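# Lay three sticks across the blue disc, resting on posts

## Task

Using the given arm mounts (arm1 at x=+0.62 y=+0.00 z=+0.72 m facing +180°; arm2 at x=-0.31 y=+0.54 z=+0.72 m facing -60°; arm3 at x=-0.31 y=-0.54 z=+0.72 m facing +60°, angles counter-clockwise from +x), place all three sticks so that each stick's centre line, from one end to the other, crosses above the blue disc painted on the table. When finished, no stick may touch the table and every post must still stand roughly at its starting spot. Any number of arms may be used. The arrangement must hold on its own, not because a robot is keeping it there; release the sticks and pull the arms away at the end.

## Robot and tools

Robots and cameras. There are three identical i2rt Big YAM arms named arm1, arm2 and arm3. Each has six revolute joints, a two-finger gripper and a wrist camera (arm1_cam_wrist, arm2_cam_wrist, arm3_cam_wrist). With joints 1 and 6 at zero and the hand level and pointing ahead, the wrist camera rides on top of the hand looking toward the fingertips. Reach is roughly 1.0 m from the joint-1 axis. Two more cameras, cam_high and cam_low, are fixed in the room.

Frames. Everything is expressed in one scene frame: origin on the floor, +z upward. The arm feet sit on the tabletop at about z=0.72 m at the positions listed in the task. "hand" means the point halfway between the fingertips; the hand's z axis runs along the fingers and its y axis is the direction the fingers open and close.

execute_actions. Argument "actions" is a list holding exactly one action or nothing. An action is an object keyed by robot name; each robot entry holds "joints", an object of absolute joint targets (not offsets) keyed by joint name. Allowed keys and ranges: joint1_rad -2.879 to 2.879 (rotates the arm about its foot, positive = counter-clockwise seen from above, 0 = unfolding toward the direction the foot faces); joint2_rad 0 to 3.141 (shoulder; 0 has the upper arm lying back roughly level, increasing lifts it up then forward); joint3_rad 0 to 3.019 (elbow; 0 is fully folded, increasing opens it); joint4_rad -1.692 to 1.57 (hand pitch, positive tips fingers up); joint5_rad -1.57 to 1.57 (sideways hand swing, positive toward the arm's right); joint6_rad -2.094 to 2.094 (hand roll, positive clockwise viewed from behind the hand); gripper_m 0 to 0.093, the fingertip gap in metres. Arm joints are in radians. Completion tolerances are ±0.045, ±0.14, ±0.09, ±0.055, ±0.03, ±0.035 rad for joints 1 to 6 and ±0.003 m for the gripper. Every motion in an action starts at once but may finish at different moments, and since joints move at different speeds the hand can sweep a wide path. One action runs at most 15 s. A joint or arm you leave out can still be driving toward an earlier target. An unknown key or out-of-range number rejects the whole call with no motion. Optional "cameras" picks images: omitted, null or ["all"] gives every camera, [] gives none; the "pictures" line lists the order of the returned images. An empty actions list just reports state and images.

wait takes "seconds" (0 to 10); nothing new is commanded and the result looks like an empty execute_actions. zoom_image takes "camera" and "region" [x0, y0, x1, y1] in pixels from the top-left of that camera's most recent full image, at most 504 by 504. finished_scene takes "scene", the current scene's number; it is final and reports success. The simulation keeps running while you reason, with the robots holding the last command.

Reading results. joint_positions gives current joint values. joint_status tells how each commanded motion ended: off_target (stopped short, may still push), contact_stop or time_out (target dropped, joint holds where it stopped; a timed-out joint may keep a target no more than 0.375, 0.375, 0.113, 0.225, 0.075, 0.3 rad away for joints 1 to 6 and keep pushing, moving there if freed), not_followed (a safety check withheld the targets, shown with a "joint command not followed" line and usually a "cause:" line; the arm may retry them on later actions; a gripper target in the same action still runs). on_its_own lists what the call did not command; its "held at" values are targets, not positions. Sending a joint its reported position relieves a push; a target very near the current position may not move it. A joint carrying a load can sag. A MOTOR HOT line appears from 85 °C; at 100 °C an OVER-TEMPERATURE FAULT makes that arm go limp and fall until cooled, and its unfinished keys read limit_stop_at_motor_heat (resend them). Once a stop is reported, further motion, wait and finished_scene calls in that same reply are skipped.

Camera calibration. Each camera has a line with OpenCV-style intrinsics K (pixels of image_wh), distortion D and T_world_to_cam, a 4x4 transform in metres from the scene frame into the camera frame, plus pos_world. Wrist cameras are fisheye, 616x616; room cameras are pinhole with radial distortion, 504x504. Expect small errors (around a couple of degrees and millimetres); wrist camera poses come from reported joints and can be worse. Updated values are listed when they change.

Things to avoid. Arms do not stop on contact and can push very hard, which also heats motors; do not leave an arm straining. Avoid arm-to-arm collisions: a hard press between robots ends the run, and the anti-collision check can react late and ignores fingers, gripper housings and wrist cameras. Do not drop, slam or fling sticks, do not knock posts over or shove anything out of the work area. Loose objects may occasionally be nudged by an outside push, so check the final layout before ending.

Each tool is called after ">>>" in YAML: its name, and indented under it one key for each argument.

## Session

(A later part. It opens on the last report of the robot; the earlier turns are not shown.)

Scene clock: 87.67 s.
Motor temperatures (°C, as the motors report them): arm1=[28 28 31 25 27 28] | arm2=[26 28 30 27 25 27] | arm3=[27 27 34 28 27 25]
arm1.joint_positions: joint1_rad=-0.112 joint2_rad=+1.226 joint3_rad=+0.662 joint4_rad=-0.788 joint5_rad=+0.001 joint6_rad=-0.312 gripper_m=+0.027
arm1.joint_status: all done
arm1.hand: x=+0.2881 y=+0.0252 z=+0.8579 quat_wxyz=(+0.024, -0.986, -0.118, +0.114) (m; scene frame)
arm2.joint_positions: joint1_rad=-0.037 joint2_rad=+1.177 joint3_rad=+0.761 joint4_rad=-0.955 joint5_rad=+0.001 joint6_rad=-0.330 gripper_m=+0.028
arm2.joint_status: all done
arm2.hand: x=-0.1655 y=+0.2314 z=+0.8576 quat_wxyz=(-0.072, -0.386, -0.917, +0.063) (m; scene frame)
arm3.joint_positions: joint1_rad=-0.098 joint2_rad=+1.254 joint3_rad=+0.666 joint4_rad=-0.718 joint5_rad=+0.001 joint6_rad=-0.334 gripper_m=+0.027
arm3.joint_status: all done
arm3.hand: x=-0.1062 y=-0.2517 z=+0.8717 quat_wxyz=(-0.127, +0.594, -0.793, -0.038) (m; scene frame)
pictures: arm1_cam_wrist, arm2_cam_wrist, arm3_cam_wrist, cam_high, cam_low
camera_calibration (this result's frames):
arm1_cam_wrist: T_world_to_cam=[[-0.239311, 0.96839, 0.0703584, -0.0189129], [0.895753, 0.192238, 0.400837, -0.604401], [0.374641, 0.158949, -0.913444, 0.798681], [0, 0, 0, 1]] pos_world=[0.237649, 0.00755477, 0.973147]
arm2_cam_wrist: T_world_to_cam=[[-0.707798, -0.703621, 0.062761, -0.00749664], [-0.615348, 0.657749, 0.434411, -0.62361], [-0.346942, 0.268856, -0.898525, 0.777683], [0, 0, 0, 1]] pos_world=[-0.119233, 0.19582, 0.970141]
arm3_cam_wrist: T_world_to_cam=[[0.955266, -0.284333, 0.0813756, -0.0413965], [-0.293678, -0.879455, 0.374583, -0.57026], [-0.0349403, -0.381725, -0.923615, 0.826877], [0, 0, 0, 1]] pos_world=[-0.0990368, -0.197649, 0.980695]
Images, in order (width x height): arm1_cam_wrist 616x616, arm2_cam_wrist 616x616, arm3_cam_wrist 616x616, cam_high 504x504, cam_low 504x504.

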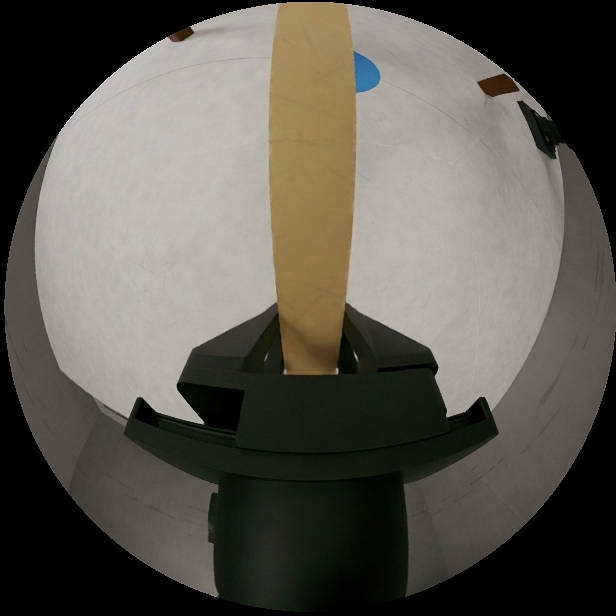

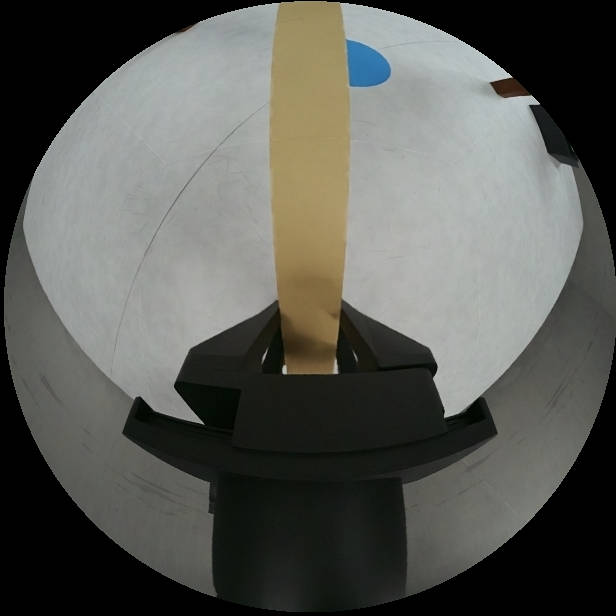

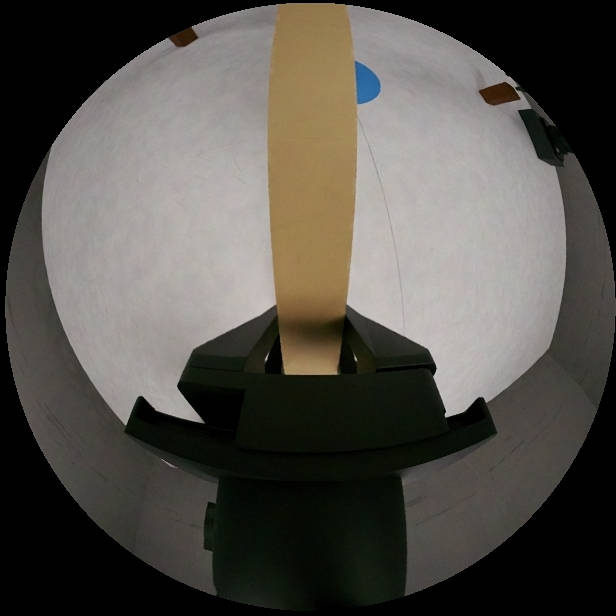

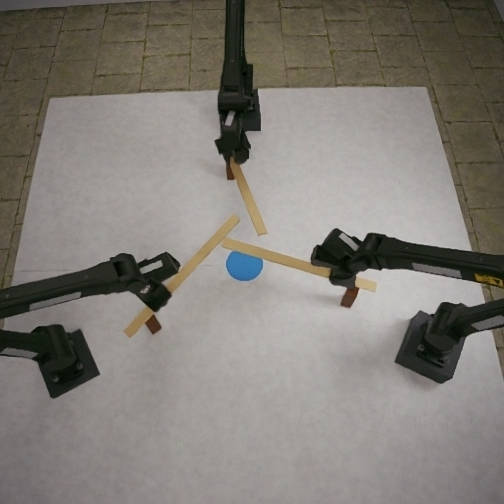

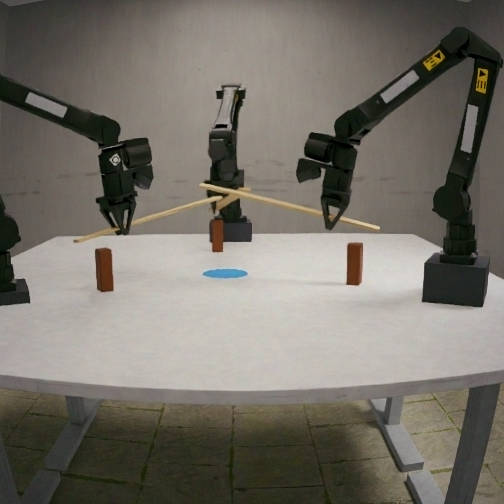

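>>> execute_actions:
  actions:
    - {"arm2":{"joints":{"joint3_rad":0.84,"joint4_rad":-0.925,"joint6_rad":-0.29}},"arm3":{"joints":{"joint1_rad":-0.05,"joint2_rad":1.362,"joint3_rad":0.797,"joint6_rad":-0.275}}}
  cameras: ["cam_low","cam_high"]

Scene clock: 90.87 s.
Motor temperatures (°C, as the motors report them): arm1=[28 28 32 25 27 28] | arm2=[26 28 32 27 25 27] | arm3=[27 27 35 28 27 26]
arm1.joint_positions: joint1_rad=-0.112 joint2_rad=+1.226 joint3_rad=+0.662 joint4_rad=-0.788 joint5_rad=+0.001 joint6_rad=-0.312 gripper_m=+0.027
arm1.joint_status: not commanded
arm1.hand: x=+0.2881 y=+0.0252 z=+0.8579 quat_wxyz=(+0.024, -0.986, -0.118, +0.114) (m; scene frame)
arm2.joint_positions: joint1_rad=-0.037 joint2_rad=+1.177 joint3_rad=+0.795 joint4_rad=-0.940 joint5_rad=+0.001 joint6_rad=-0.302 gripper_m=+0.028
arm2.joint_status: all done
arm2.hand: x=-0.1584 y=+0.2162 z=+0.8720 quat_wxyz=(-0.091, -0.398, -0.909, +0.078) (m; scene frame)
arm3.joint_positions: joint1_rad=-0.059 joint2_rad=+1.357 joint3_rad=+0.758 joint4_rad=-0.716 joint5_rad=+0.001 joint6_rad=-0.285 gripper_m=+0.027
arm3.joint_status: all done
arm3.hand: x=-0.0984 y=-0.2149 z=+0.8708 quat_wxyz=(-0.120, +0.591, -0.797, -0.042) (m; scene frame)
pictures: cam_high, cam_low
Images, in order (width x height): cam_high 504x504, cam_low 504x504.

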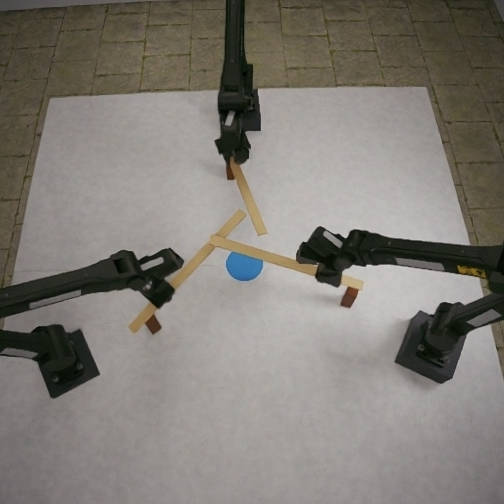

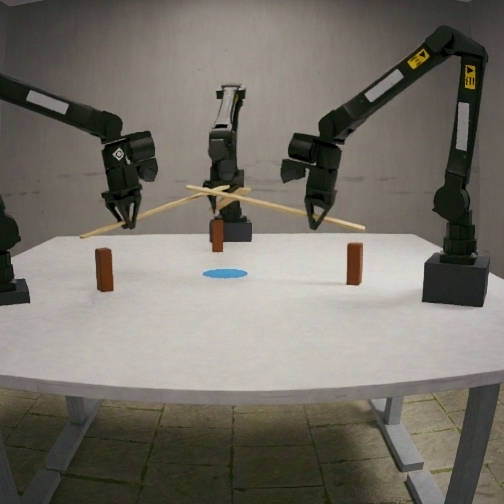

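>>> execute_actions:
  actions:
    - {"arm2":{"joints":{"joint1_rad":0.005,"joint2_rad":1.278,"joint3_rad":0.917,"joint4_rad":-0.903,"joint6_rad":-0.268}},"arm1":{"joints":{"joint3_rad":0.738,"joint6_rad":-0.28}}}
  cameras: ["cam_low","cam_high"]

>>> zoom_image:
  camera: "cam_low"
  region: [150, 160, 310, 260]

Scene clock: 94.17 s.
Motor temperatures (°C, as the motors report them): arm1=[28 28 33 25 27 28] | arm2=[26 28 33 27 25 27] | arm3=[27 27 35 28 27 26]
arm1.joint_positions: joint1_rad=-0.112 joint2_rad=+1.226 joint3_rad=+0.688 joint4_rad=-0.788 joint5_rad=+0.001 joint6_rad=-0.290 gripper_m=+0.027
arm1.joint_status: all done
arm1.hand: x=+0.2768 y=+0.0260 z=+0.8681 quat_wxyz=(+0.025, -0.986, -0.107, +0.127) (m; scene frame)
arm2.joint_positions: joint1_rad=+0.003 joint2_rad=+1.268 joint3_rad=+0.877 joint4_rad=-0.914 joint5_rad=+0.001 joint6_rad=-0.280 gripper_m=+0.028
arm2.joint_status: all done
arm2.hand: x=-0.1285 y=+0.1895 z=+0.8757 quat_wxyz=(-0.100, -0.389, -0.912, +0.080) (m; scene frame)
arm3.joint_positions: joint1_rad=-0.059 joint2_rad=+1.357 joint3_rad=+0.758 joint4_rad=-0.716 joint5_rad=+0.001 joint6_rad=-0.284 gripper_m=+0.027
arm3.joint_status: not commanded
arm3.hand: x=-0.0984 y=-0.2149 z=+0.8708 quat_wxyz=(-0.120, +0.590, -0.797, -0.042) (m; scene frame)
pictures: cam_high, cam_low
Images, in order (width x height): cam_high 504x504, cam_low 504x504.

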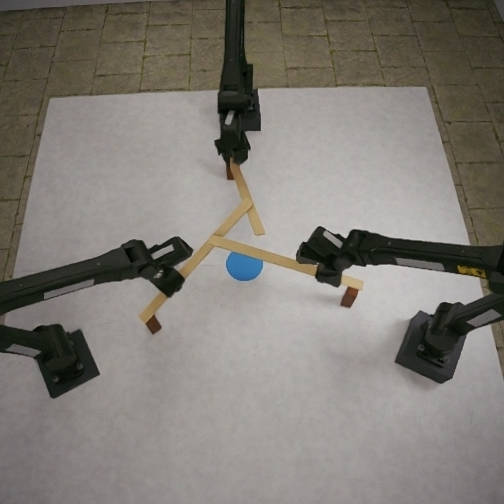

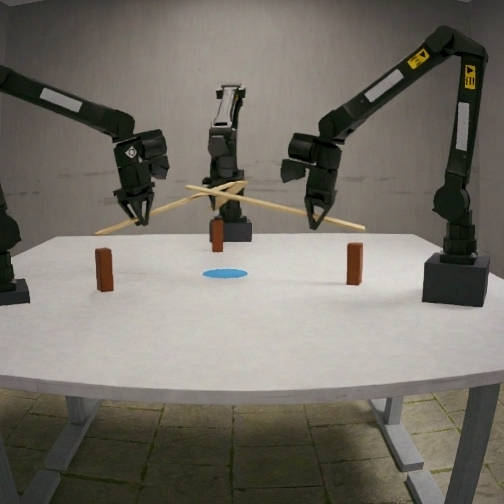

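Region (150, 160, 310, 260) of cam_low's 504x504 image, scaled by 3.150, with more detail than that image has; it fills the top 315 rows of this view, and the rest is white.

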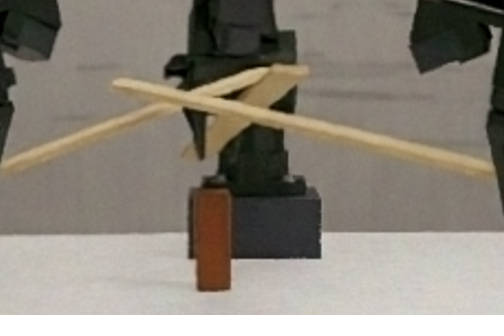

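>>> execute_actions:
  actions:
    - {"arm1":{"joints":{"joint1_rad":-0.072,"joint2_rad":1.318,"joint3_rad":0.815,"joint4_rad":-0.755,"joint6_rad":-0.25}},"arm2":{"joints":{"joint6_rad":-0.25}}}
  cameras: ["cam_low","cam_high"]

>>> zoom_image:
  camera: "cam_high"
  region: [120, 130, 380, 350]

Scene clock: 97.40 s.
Motor temperatures (°C, as the motors report them): arm1=[28 28 34 25 27 28] | arm2=[26 28 33 27 25 27] | arm3=[27 27 36 28 27 26]
arm1.joint_positions: joint1_rad=-0.076 joint2_rad=+1.321 joint3_rad=+0.772 joint4_rad=-0.769 joint5_rad=+0.001 joint6_rad=-0.260 gripper_m=+0.027
arm1.joint_status: all done
arm1.hand: x=+0.2401 y=+0.0148 z=+0.8697 quat_wxyz=(+0.022, -0.985, -0.110, +0.131) (m; scene frame)
arm2.joint_positions: joint1_rad=+0.003 joint2_rad=+1.268 joint3_rad=+0.877 joint4_rad=-0.914 joint5_rad=+0.001 joint6_rad=-0.262 gripper_m=+0.028
arm2.joint_status: all done
arm2.hand: x=-0.1285 y=+0.1895 z=+0.8757 quat_wxyz=(-0.101, -0.398, -0.908, +0.079) (m; scene frame)
arm3.joint_positions: joint1_rad=-0.059 joint2_rad=+1.357 joint3_rad=+0.758 joint4_rad=-0.716 joint5_rad=+0.001 joint6_rad=-0.284 gripper_m=+0.027
arm3.joint_status: not commanded
arm3.hand: x=-0.0984 y=-0.2149 z=+0.8708 quat_wxyz=(-0.120, +0.590, -0.797, -0.042) (m; scene frame)
pictures: cam_high, cam_low
Images, in order (width x height): cam_high 504x504, cam_low 504x504.

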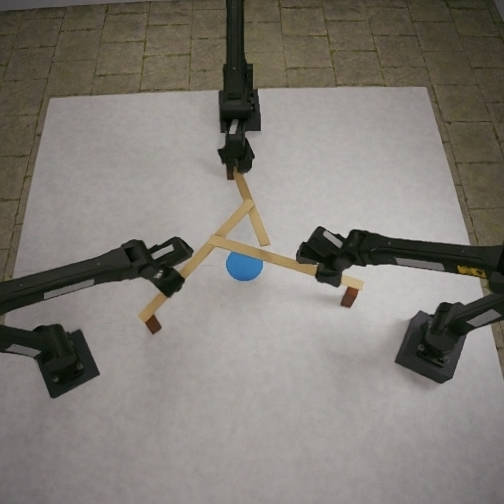

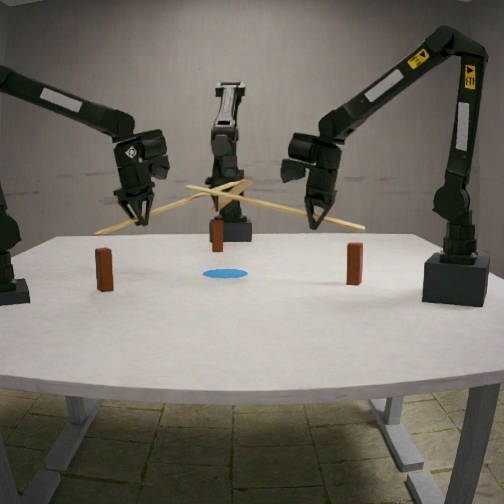

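Region (120, 130, 380, 350) of cam_high's 504x504 image, scaled by 1.938, with more detail than that image has; it fills the top 426 rows of this view, and the rest is white.

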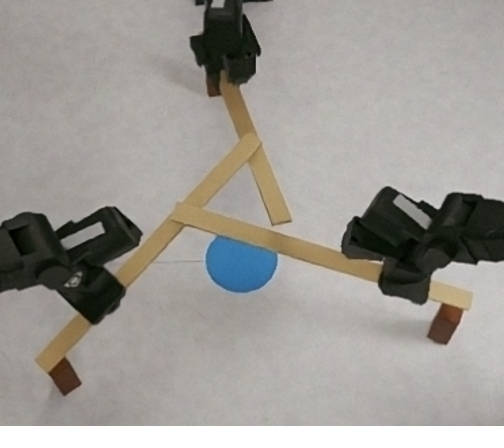

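>>> execute_actions:
  actions:
    - {"arm1":{"joints":{"joint2_rad":1.41,"joint6_rad":-0.22}},"arm2":{"joints":{"joint2_rad":1.375,"joint6_rad":-0.23}},"arm3":{"joints":{"joint2_rad":1.45,"joint6_rad":-0.235}}}

>>> zoom_image:
  camera: "cam_high"
  region: [120, 130, 380, 350]

>>> zoom_image:
  camera: "cam_low"
  region: [70, 170, 390, 300]

Scene clock: 102.67 s.
Motor temperatures (°C, as the motors report them): arm1=[28 28 34 25 27 28] | arm2=[26 28 34 27 25 27] | arm3=[27 27 36 28 27 26]
arm1.joint_positions: joint1_rad=-0.076 joint2_rad=+1.426 joint3_rad=+0.772 joint4_rad=-0.769 joint5_rad=+0.001 joint6_rad=-0.234 gripper_m=+0.027
arm1.joint_status: all done
arm1.hand: x=+0.2472 y=+0.0146 z=+0.8321 quat_wxyz=(+0.013, -0.992, -0.098, +0.080) (m; scene frame)
arm2.joint_positions: joint1_rad=+0.003 joint2_rad=+1.368 joint3_rad=+0.877 joint4_rad=-0.914 joint5_rad=+0.001 joint6_rad=-0.245 gripper_m=+0.028
arm2.joint_status: all done
arm2.hand: x=-0.1294 y=+0.1915 z=+0.8388 quat_wxyz=(-0.063, -0.407, -0.910, +0.048) (m; scene frame)
arm3.joint_positions: joint1_rad=-0.059 joint2_rad=+1.451 joint3_rad=+0.758 joint4_rad=-0.716 joint5_rad=+0.001 joint6_rad=-0.245 gripper_m=+0.027
arm3.joint_status: all done
arm3.hand: x=-0.1026 y=-0.2215 z=+0.8371 quat_wxyz=(-0.076, +0.577, -0.812, -0.028) (m; scene frame)
pictures: arm1_cam_wrist, arm2_cam_wrist, arm3_cam_wrist, cam_high, cam_low
camera_calibration (this result's frames):
arm1_cam_wrist: T_world_to_cam=[[-0.204563, 0.978164, 0.0367287, 0.00263964], [0.872786, 0.16528, 0.459267, -0.597951], [0.443168, 0.126005, -0.887538, 0.754135], [0, 0, 0, 1]] pos_world=[0.188215, 0.00122256, 0.943846]
arm2_cam_wrist: T_world_to_cam=[[-0.737754, -0.673984, 0.0382572, 0.00221186], [-0.585485, 0.667034, 0.460731, -0.586997], [-0.336044, 0.317507, -0.886715, 0.76619], [0, 0, 0, 1]] pos_world=[-0.0845719, 0.149766, 0.949755]
arm3_cam_wrist: T_world_to_cam=[[0.944647, -0.326327, 0.0339565, -0.0041064], [-0.304584, -0.833793, 0.460454, -0.592658], [-0.121946, -0.445309, -0.887034, 0.752972], [0, 0, 0, 1]] pos_world=[-0.0848132, -0.160189, 0.940943]
Images, in order (width x height): arm1_cam_wrist 616x616, arm2_cam_wrist 616x616, arm3_cam_wrist 616x616, cam_high 504x504, cam_low 504x504.

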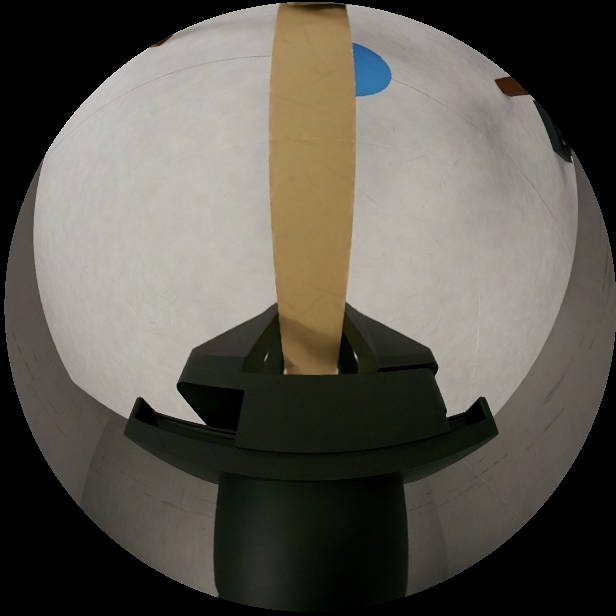

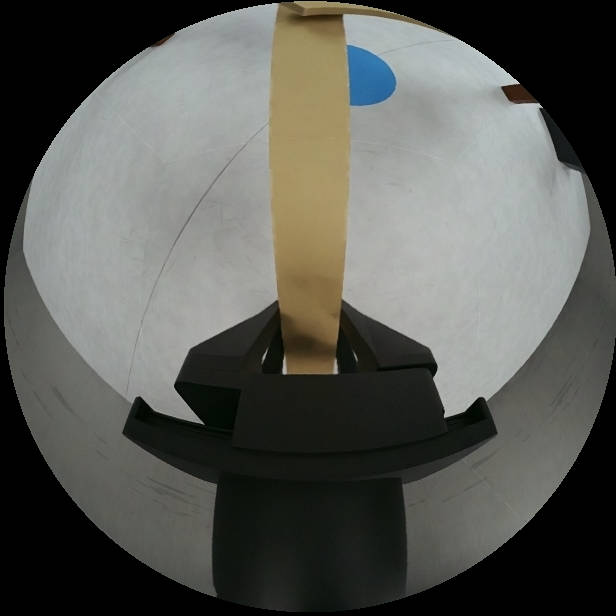

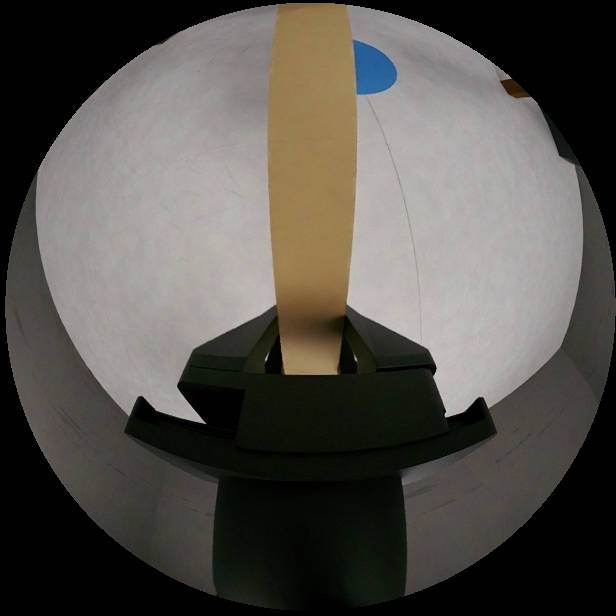

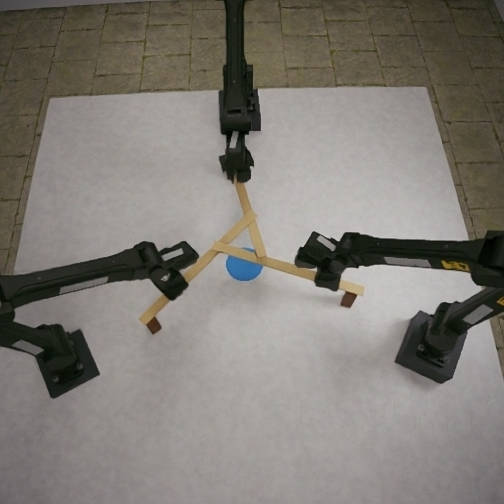

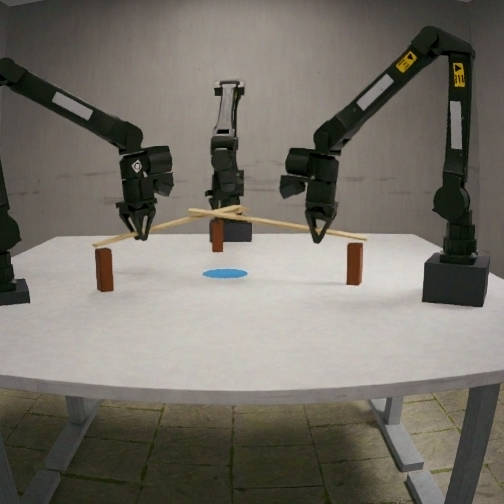

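Region (120, 130, 380, 350) of cam_high's 504x504 image, scaled by 1.938, with more detail than that image has; it fills the top 426 rows of this view, and the rest is white.

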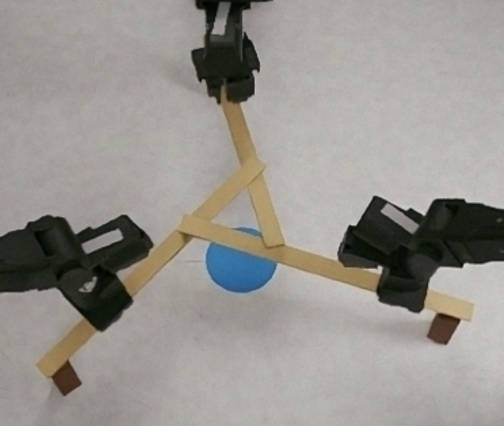

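Region (70, 170, 390, 300) of cam_low's 504x504 image, scaled by 1.575, with more detail than that image has; it fills the top 205 rows of this view, and the rest is white.

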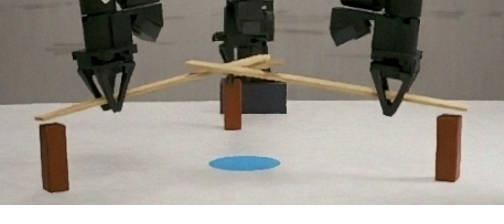

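>>> execute_actions:
  actions:
    - {"arm1":{"joints":{"joint1_rad":-0.095,"joint2_rad":1.487,"joint3_rad":0.882,"joint4_rad":-0.822}},"arm2":{"joints":{"joint1_rad":-0.018,"joint2_rad":1.437,"joint3_rad":0.967,"joint4_rad":-0.994}},"arm3":{"joints":{"joint2_rad":1.525,"joint3_rad":0.858,"joint4_rad":-0.762}}}
  cameras: ["cam_low","cam_high"]

>>> zoom_image:
  camera: "cam_high"
  region: [120, 130, 380, 350]

>>> zoom_image:
  camera: "cam_low"
  region: [80, 190, 260, 300]

>>> zoom_image:
  camera: "cam_low"
  region: [190, 190, 380, 300]

Scene clock: 114.80 s.
Motor temperatures (°C, as the motors report them): arm1=[28 28 35 25 27 28] | arm2=[26 28 35 27 25 27] | arm3=[27 27 36 28 27 26]
arm1.joint_positions: joint1_rad=-0.085 joint2_rad=+1.493 joint3_rad=+0.832 joint4_rad=-0.812 joint5_rad=+0.000 joint6_rad=-0.234 gripper_m=+0.027
arm1.joint_status: all done
arm1.hand: x=+0.2351 y=+0.0185 z=+0.8273 quat_wxyz=(+0.009, -0.994, -0.093, +0.056) (m; scene frame)
arm2.joint_positions: joint1_rad=-0.010 joint2_rad=+1.413 joint3_rad=+0.930 joint4_rad=-0.972 joint5_rad=+0.000 joint6_rad=-0.245 gripper_m=+0.028
arm2.joint_status: all done
arm2.hand: x=-0.1309 y=+0.1831 z=+0.8398 quat_wxyz=(-0.043, -0.414, -0.909, +0.033) (m; scene frame)
arm3.joint_positions: joint1_rad=-0.059 joint2_rad=+1.514 joint3_rad=+0.822 joint4_rad=-0.743 joint5_rad=+0.000 joint6_rad=-0.244 gripper_m=+0.027
arm3.joint_status: all done
arm3.hand: x=-0.0930 y=-0.2063 z=+0.8341 quat_wxyz=(-0.064, +0.578, -0.813, -0.024) (m; scene frame)
pictures: cam_high, cam_low
Images, in order (width x height): cam_high 504x504, cam_low 504x504.

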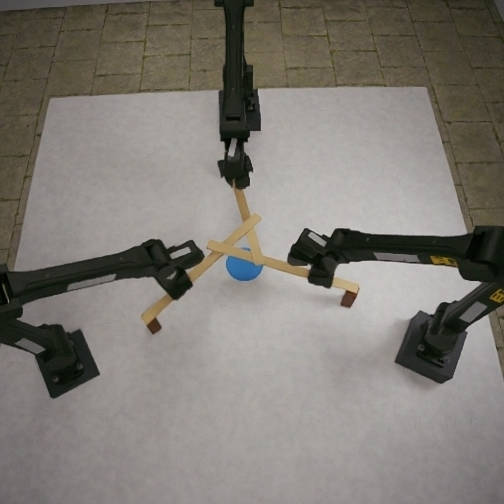

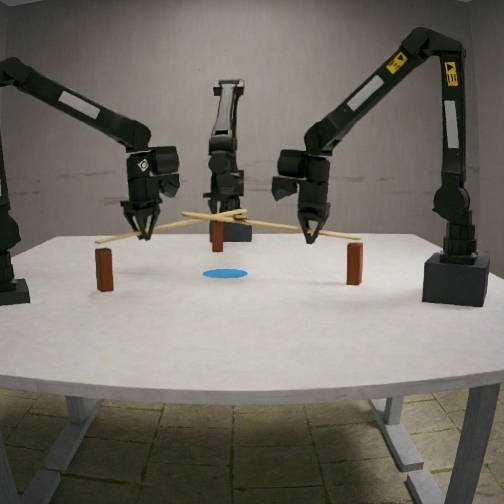

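Region (120, 130, 380, 350) of cam_high's 504x504 image, scaled by 1.938, with more detail than that image has; it fills the top 426 rows of this view, and the rest is white.

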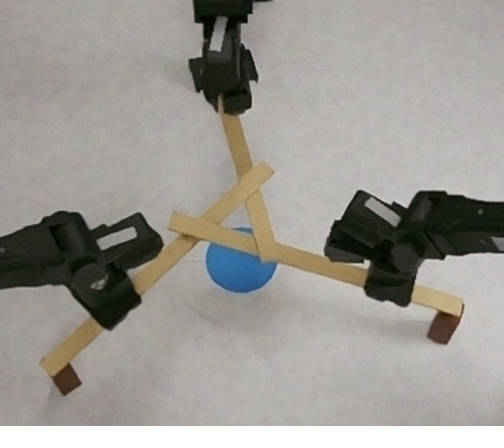

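Region (80, 190, 260, 300) of cam_low's 504x504 image, scaled by 2.800, with more detail than that image has.

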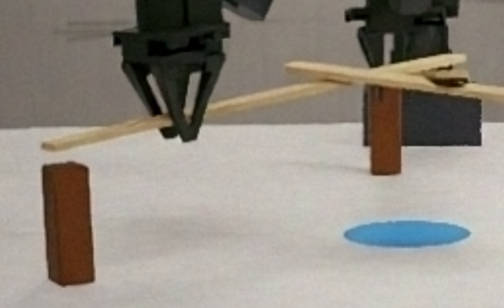

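Region (190, 190, 380, 300) of cam_low's 504x504 image, scaled by 2.653, with more detail than that image has; it fills the top 292 rows of this view, and the rest is white.

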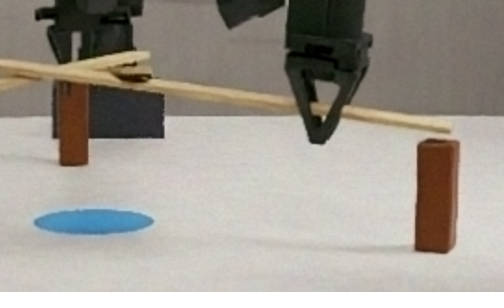

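Good weave. Lower.

>>> execute_actions:
  actions:
    - {"arm1":{"joints":{"joint2_rad":1.51}},"arm2":{"joints":{"joint2_rad":1.468,"joint4_rad":-1.005}},"arm3":{"joints":{"joint2_rad":1.553,"joint4_rad":-0.775}}}
  cameras: ["cam_low","cam_high"]

>>> zoom_image:
  camera: "cam_high"
  region: [120, 130, 380, 350]

>>> zoom_image:
  camera: "cam_low"
  region: [80, 190, 260, 300]

>>> zoom_image:
  camera: "cam_low"
  region: [190, 190, 380, 300]

Scene clock: 119.07 s.
Motor temperatures (°C, as the motors report them): arm1=[28 28 35 25 27 28] | arm2=[26 29 35 27 25 27] | arm3=[27 27 37 28 27 26]
arm1.joint_positions: joint1_rad=-0.085 joint2_rad=+1.506 joint3_rad=+0.833 joint4_rad=-0.812 joint5_rad=-0.001 joint6_rad=-0.234 gripper_m=+0.027
arm1.joint_status: all done
arm1.hand: x=+0.2358 y=+0.0182 z=+0.8227 quat_wxyz=(+0.008, -0.994, -0.093, +0.050) (m; scene frame)
arm2.joint_positions: joint1_rad=-0.010 joint2_rad=+1.435 joint3_rad=+0.934 joint4_rad=-0.977 joint5_rad=-0.003 joint6_rad=-0.244 gripper_m=+0.028
arm2.joint_status: all done
arm2.hand: x=-0.1305 y=+0.1837 z=+0.8332 quat_wxyz=(-0.035, -0.415, -0.909, +0.024) (m; scene frame)
arm3.joint_positions: joint1_rad=-0.059 joint2_rad=+1.531 joint3_rad=+0.827 joint4_rad=-0.749 joint5_rad=-0.002 joint6_rad=-0.244 gripper_m=+0.027
arm3.joint_status: all done
arm3.hand: x=-0.0937 y=-0.2070 z=+0.8293 quat_wxyz=(-0.055, +0.578, -0.814, -0.021) (m; scene frame)
pictures: cam_high, cam_low
Images, in order (width x height): cam_high 504x504, cam_low 504x504.

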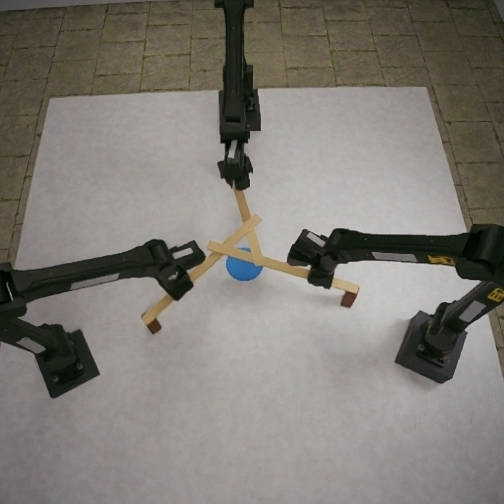

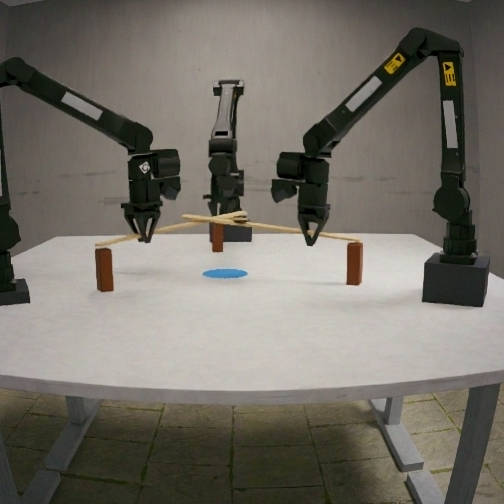

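Region (120, 130, 380, 350) of cam_high's 504x504 image, scaled by 1.938, with more detail than that image has; it fills the top 426 rows of this view, and the rest is white.

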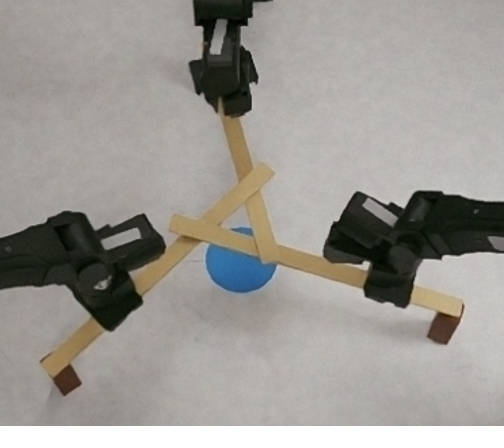

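Region (80, 190, 260, 300) of cam_low's 504x504 image, scaled by 2.800, with more detail than that image has.

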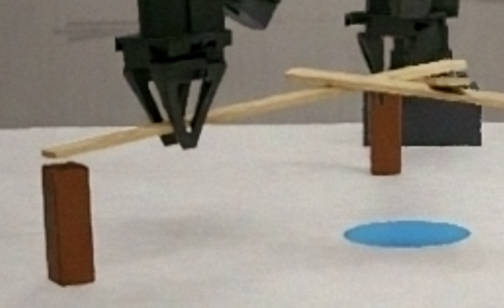

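Region (190, 190, 380, 300) of cam_low's 504x504 image, scaled by 2.653, with more detail than that image has; it fills the top 292 rows of this view, and the rest is white.

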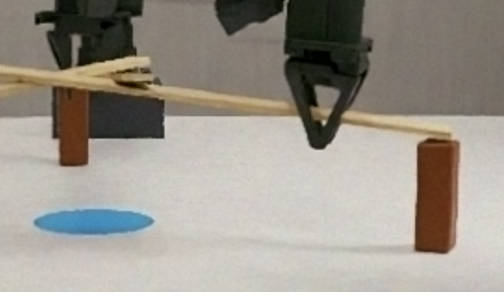

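>>> execute_actions:
  actions:
    - {"arm1":{"joints":{"gripper_m":0.06}},"arm2":{"joints":{"gripper_m":0.06}},"arm3":{"joints":{"gripper_m":0.06}}}
  cameras: ["cam_low","cam_high"]

>>> execute_actions:
  actions:
    - {"arm1":{"joints":{"joint2_rad":0.9,"joint4_rad":-1.1}},"arm2":{"joints":{"joint2_rad":0.9,"joint4_rad":-1.25}},"arm3":{"joints":{"joint2_rad":0.9,"joint4_rad":-1.05}}}

Scene clock: 123.10 s.
Motor temperatures (°C, as the motors report them): arm1=[28 28 35 25 27 28] | arm2=[26 29 35 27 25 27] | arm3=[27 27 36 28 27 26]
arm1.joint_positions: joint1_rad=-0.086 joint2_rad=+1.506 joint3_rad=+0.834 joint4_rad=-0.812 joint5_rad=-0.001 joint6_rad=-0.230 gripper_m=+0.060
arm1.joint_status: all done
arm1.hand: x=+0.2356 y=+0.0185 z=+0.8228 quat_wxyz=(+0.008, -0.995, -0.091, +0.050) (m; scene frame)
arm2.joint_positions: joint1_rad=-0.010 joint2_rad=+1.443 joint3_rad=+0.934 joint4_rad=-0.992 joint5_rad=-0.003 joint6_rad=-0.242 gripper_m=+0.060
arm2.joint_status: all done
arm2.hand: x=-0.1323 y=+0.1872 z=+0.8301 quat_wxyz=(-0.027, -0.416, -0.909, +0.017) (m; scene frame)
arm3.joint_positions: joint1_rad=-0.059 joint2_rad=+1.534 joint3_rad=+0.827 joint4_rad=-0.760 joint5_rad=-0.002 joint6_rad=-0.244 gripper_m=+0.060
arm3.joint_status: all done
arm3.hand: x=-0.0953 y=-0.2095 z=+0.8277 quat_wxyz=(-0.049, +0.578, -0.814, -0.018) (m; scene frame)
pictures: cam_high, cam_low
Images, in order (width x height): cam_high 504x504, cam_low 504x504.

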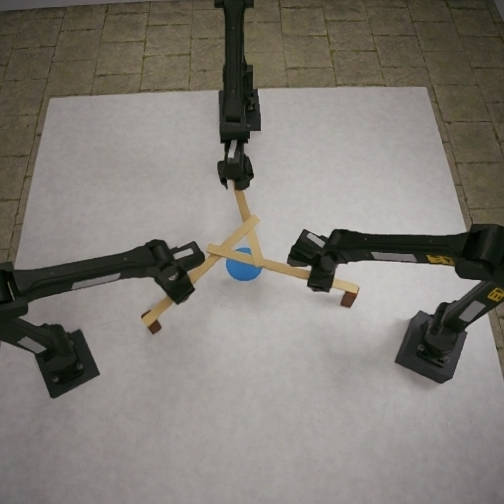

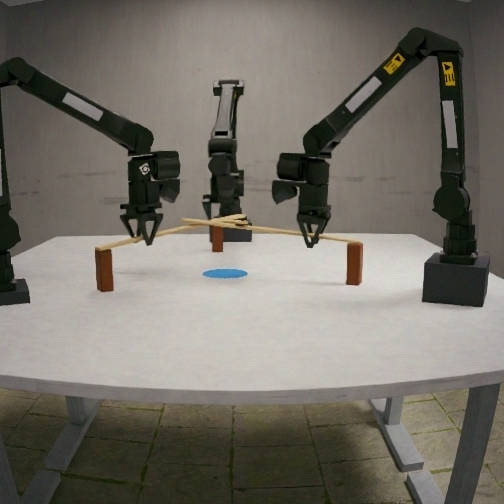

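Scene clock: 124.43 s.
Motor temperatures (°C, as the motors report them): arm1=[28 28 36 25 27 28] | arm2=[26 29 35 27 25 27] | arm3=[27 27 37 28 27 26]
arm1.joint_positions: joint1_rad=-0.086 joint2_rad=+0.893 joint3_rad=+0.838 joint4_rad=-1.089 joint5_rad=-0.001 joint6_rad=-0.229 gripper_m=+0.060
arm1.joint_status: all done
arm1.hand: x=+0.3031 y=+0.0148 z=+1.0154 quat_wxyz=(+0.031, -0.972, -0.089, +0.217) (m; scene frame)
arm2.joint_positions: joint1_rad=-0.010 joint2_rad=+0.885 joint3_rad=+0.934 joint4_rad=-1.237 joint5_rad=-0.003 joint6_rad=-0.242 gripper_m=+0.060
arm2.joint_status: all done
arm2.hand: x=-0.1702 y=+0.2606 z=+1.0045 quat_wxyz=(-0.148, -0.409, -0.893, +0.114) (m; scene frame)
arm3.joint_positions: joint1_rad=-0.059 joint2_rad=+0.899 joint3_rad=+0.827 joint4_rad=-1.034 joint5_rad=-0.002 joint6_rad=-0.244 gripper_m=+0.060
arm3.joint_status: all done
arm3.hand: x=-0.1293 y=-0.2604 z=+1.0309 quat_wxyz=(-0.215, +0.564, -0.793, -0.084) (m; scene frame)
pictures: arm1_cam_wrist, arm2_cam_wrist, arm3_cam_wrist, cam_high, cam_low
camera_calibration (this result's frames):
arm1_cam_wrist: T_world_to_cam=[[-0.17267, 0.980117, 0.0977578, -0.0645114], [0.967787, 0.150355, 0.201945, -0.498165], [0.183231, 0.129479, -0.974506, 1.05908], [0, 0, 0, 1]] pos_world=[0.276921, 0.00100187, 1.13899]
arm2_cam_wrist: T_world_to_cam=[[-0.755158, -0.649644, 0.0877482, -0.046649], [-0.611859, 0.746538, 0.261359, -0.558273], [-0.235298, 0.143678, -0.961245, 1.01484], [0, 0, 0, 1]] pos_world=[-0.138021, 0.240656, 1.12552]
arm3_cam_wrist: T_world_to_cam=[[0.933681, -0.343182, 0.102299, -0.074386], [-0.356717, -0.91643, 0.181406, -0.462994], [0.0314947, -0.205867, -0.978073, 1.08028], [0, 0, 0, 1]] pos_world=[-0.129728, -0.227435, 1.14819]
Images, in order (width x height): arm1_cam_wrist 616x616, arm2_cam_wrist 616x616, arm3_cam_wrist 616x616, cam_high 504x504, cam_low 504x504.

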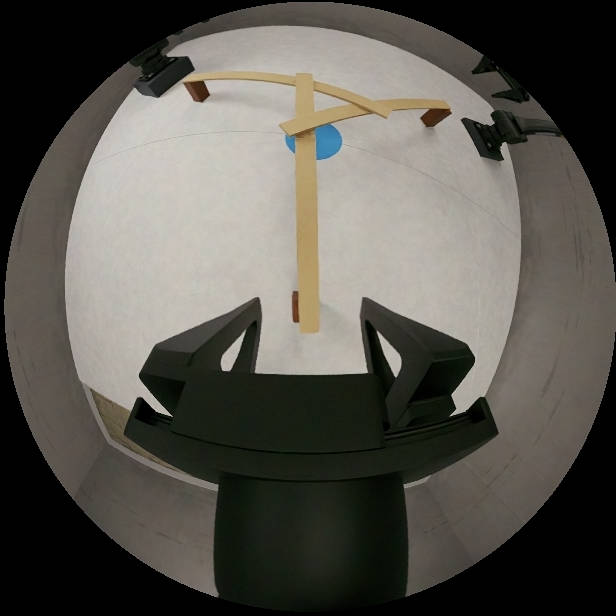

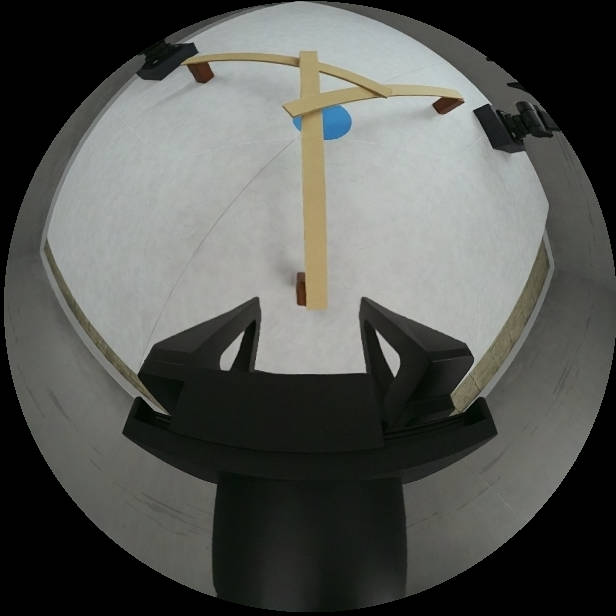

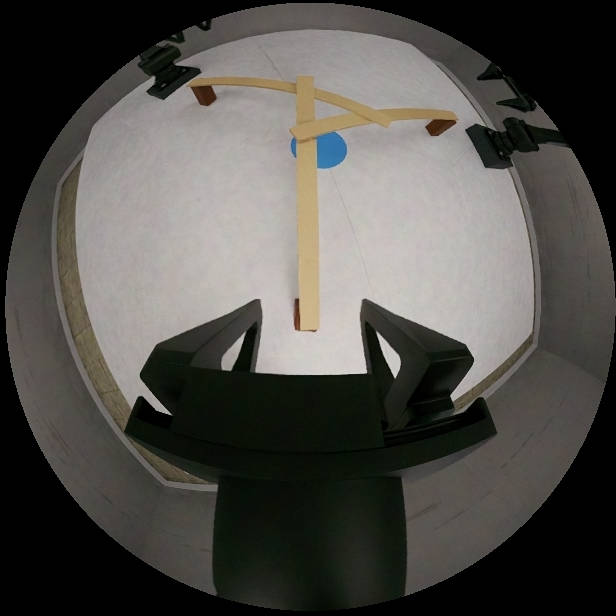

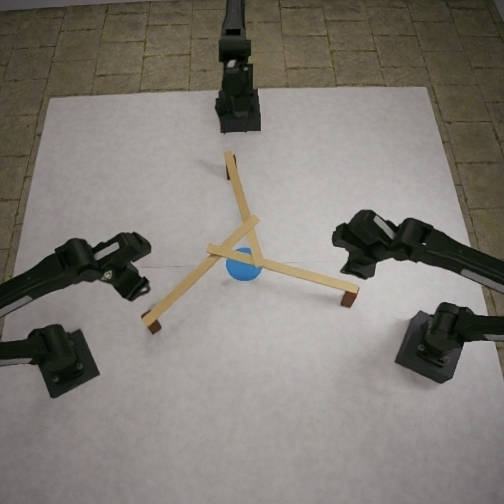

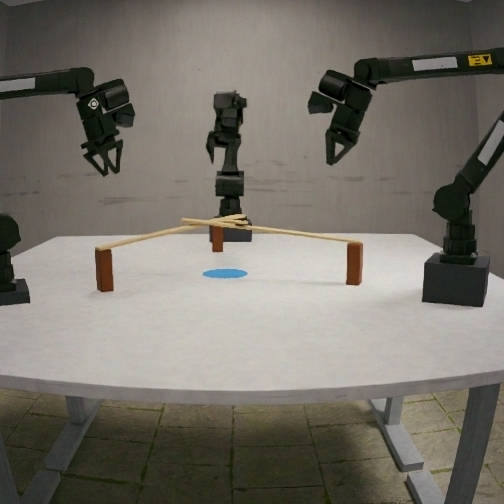

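>>> finished_scene:
  scene: 1

The scene is finished: the task was done.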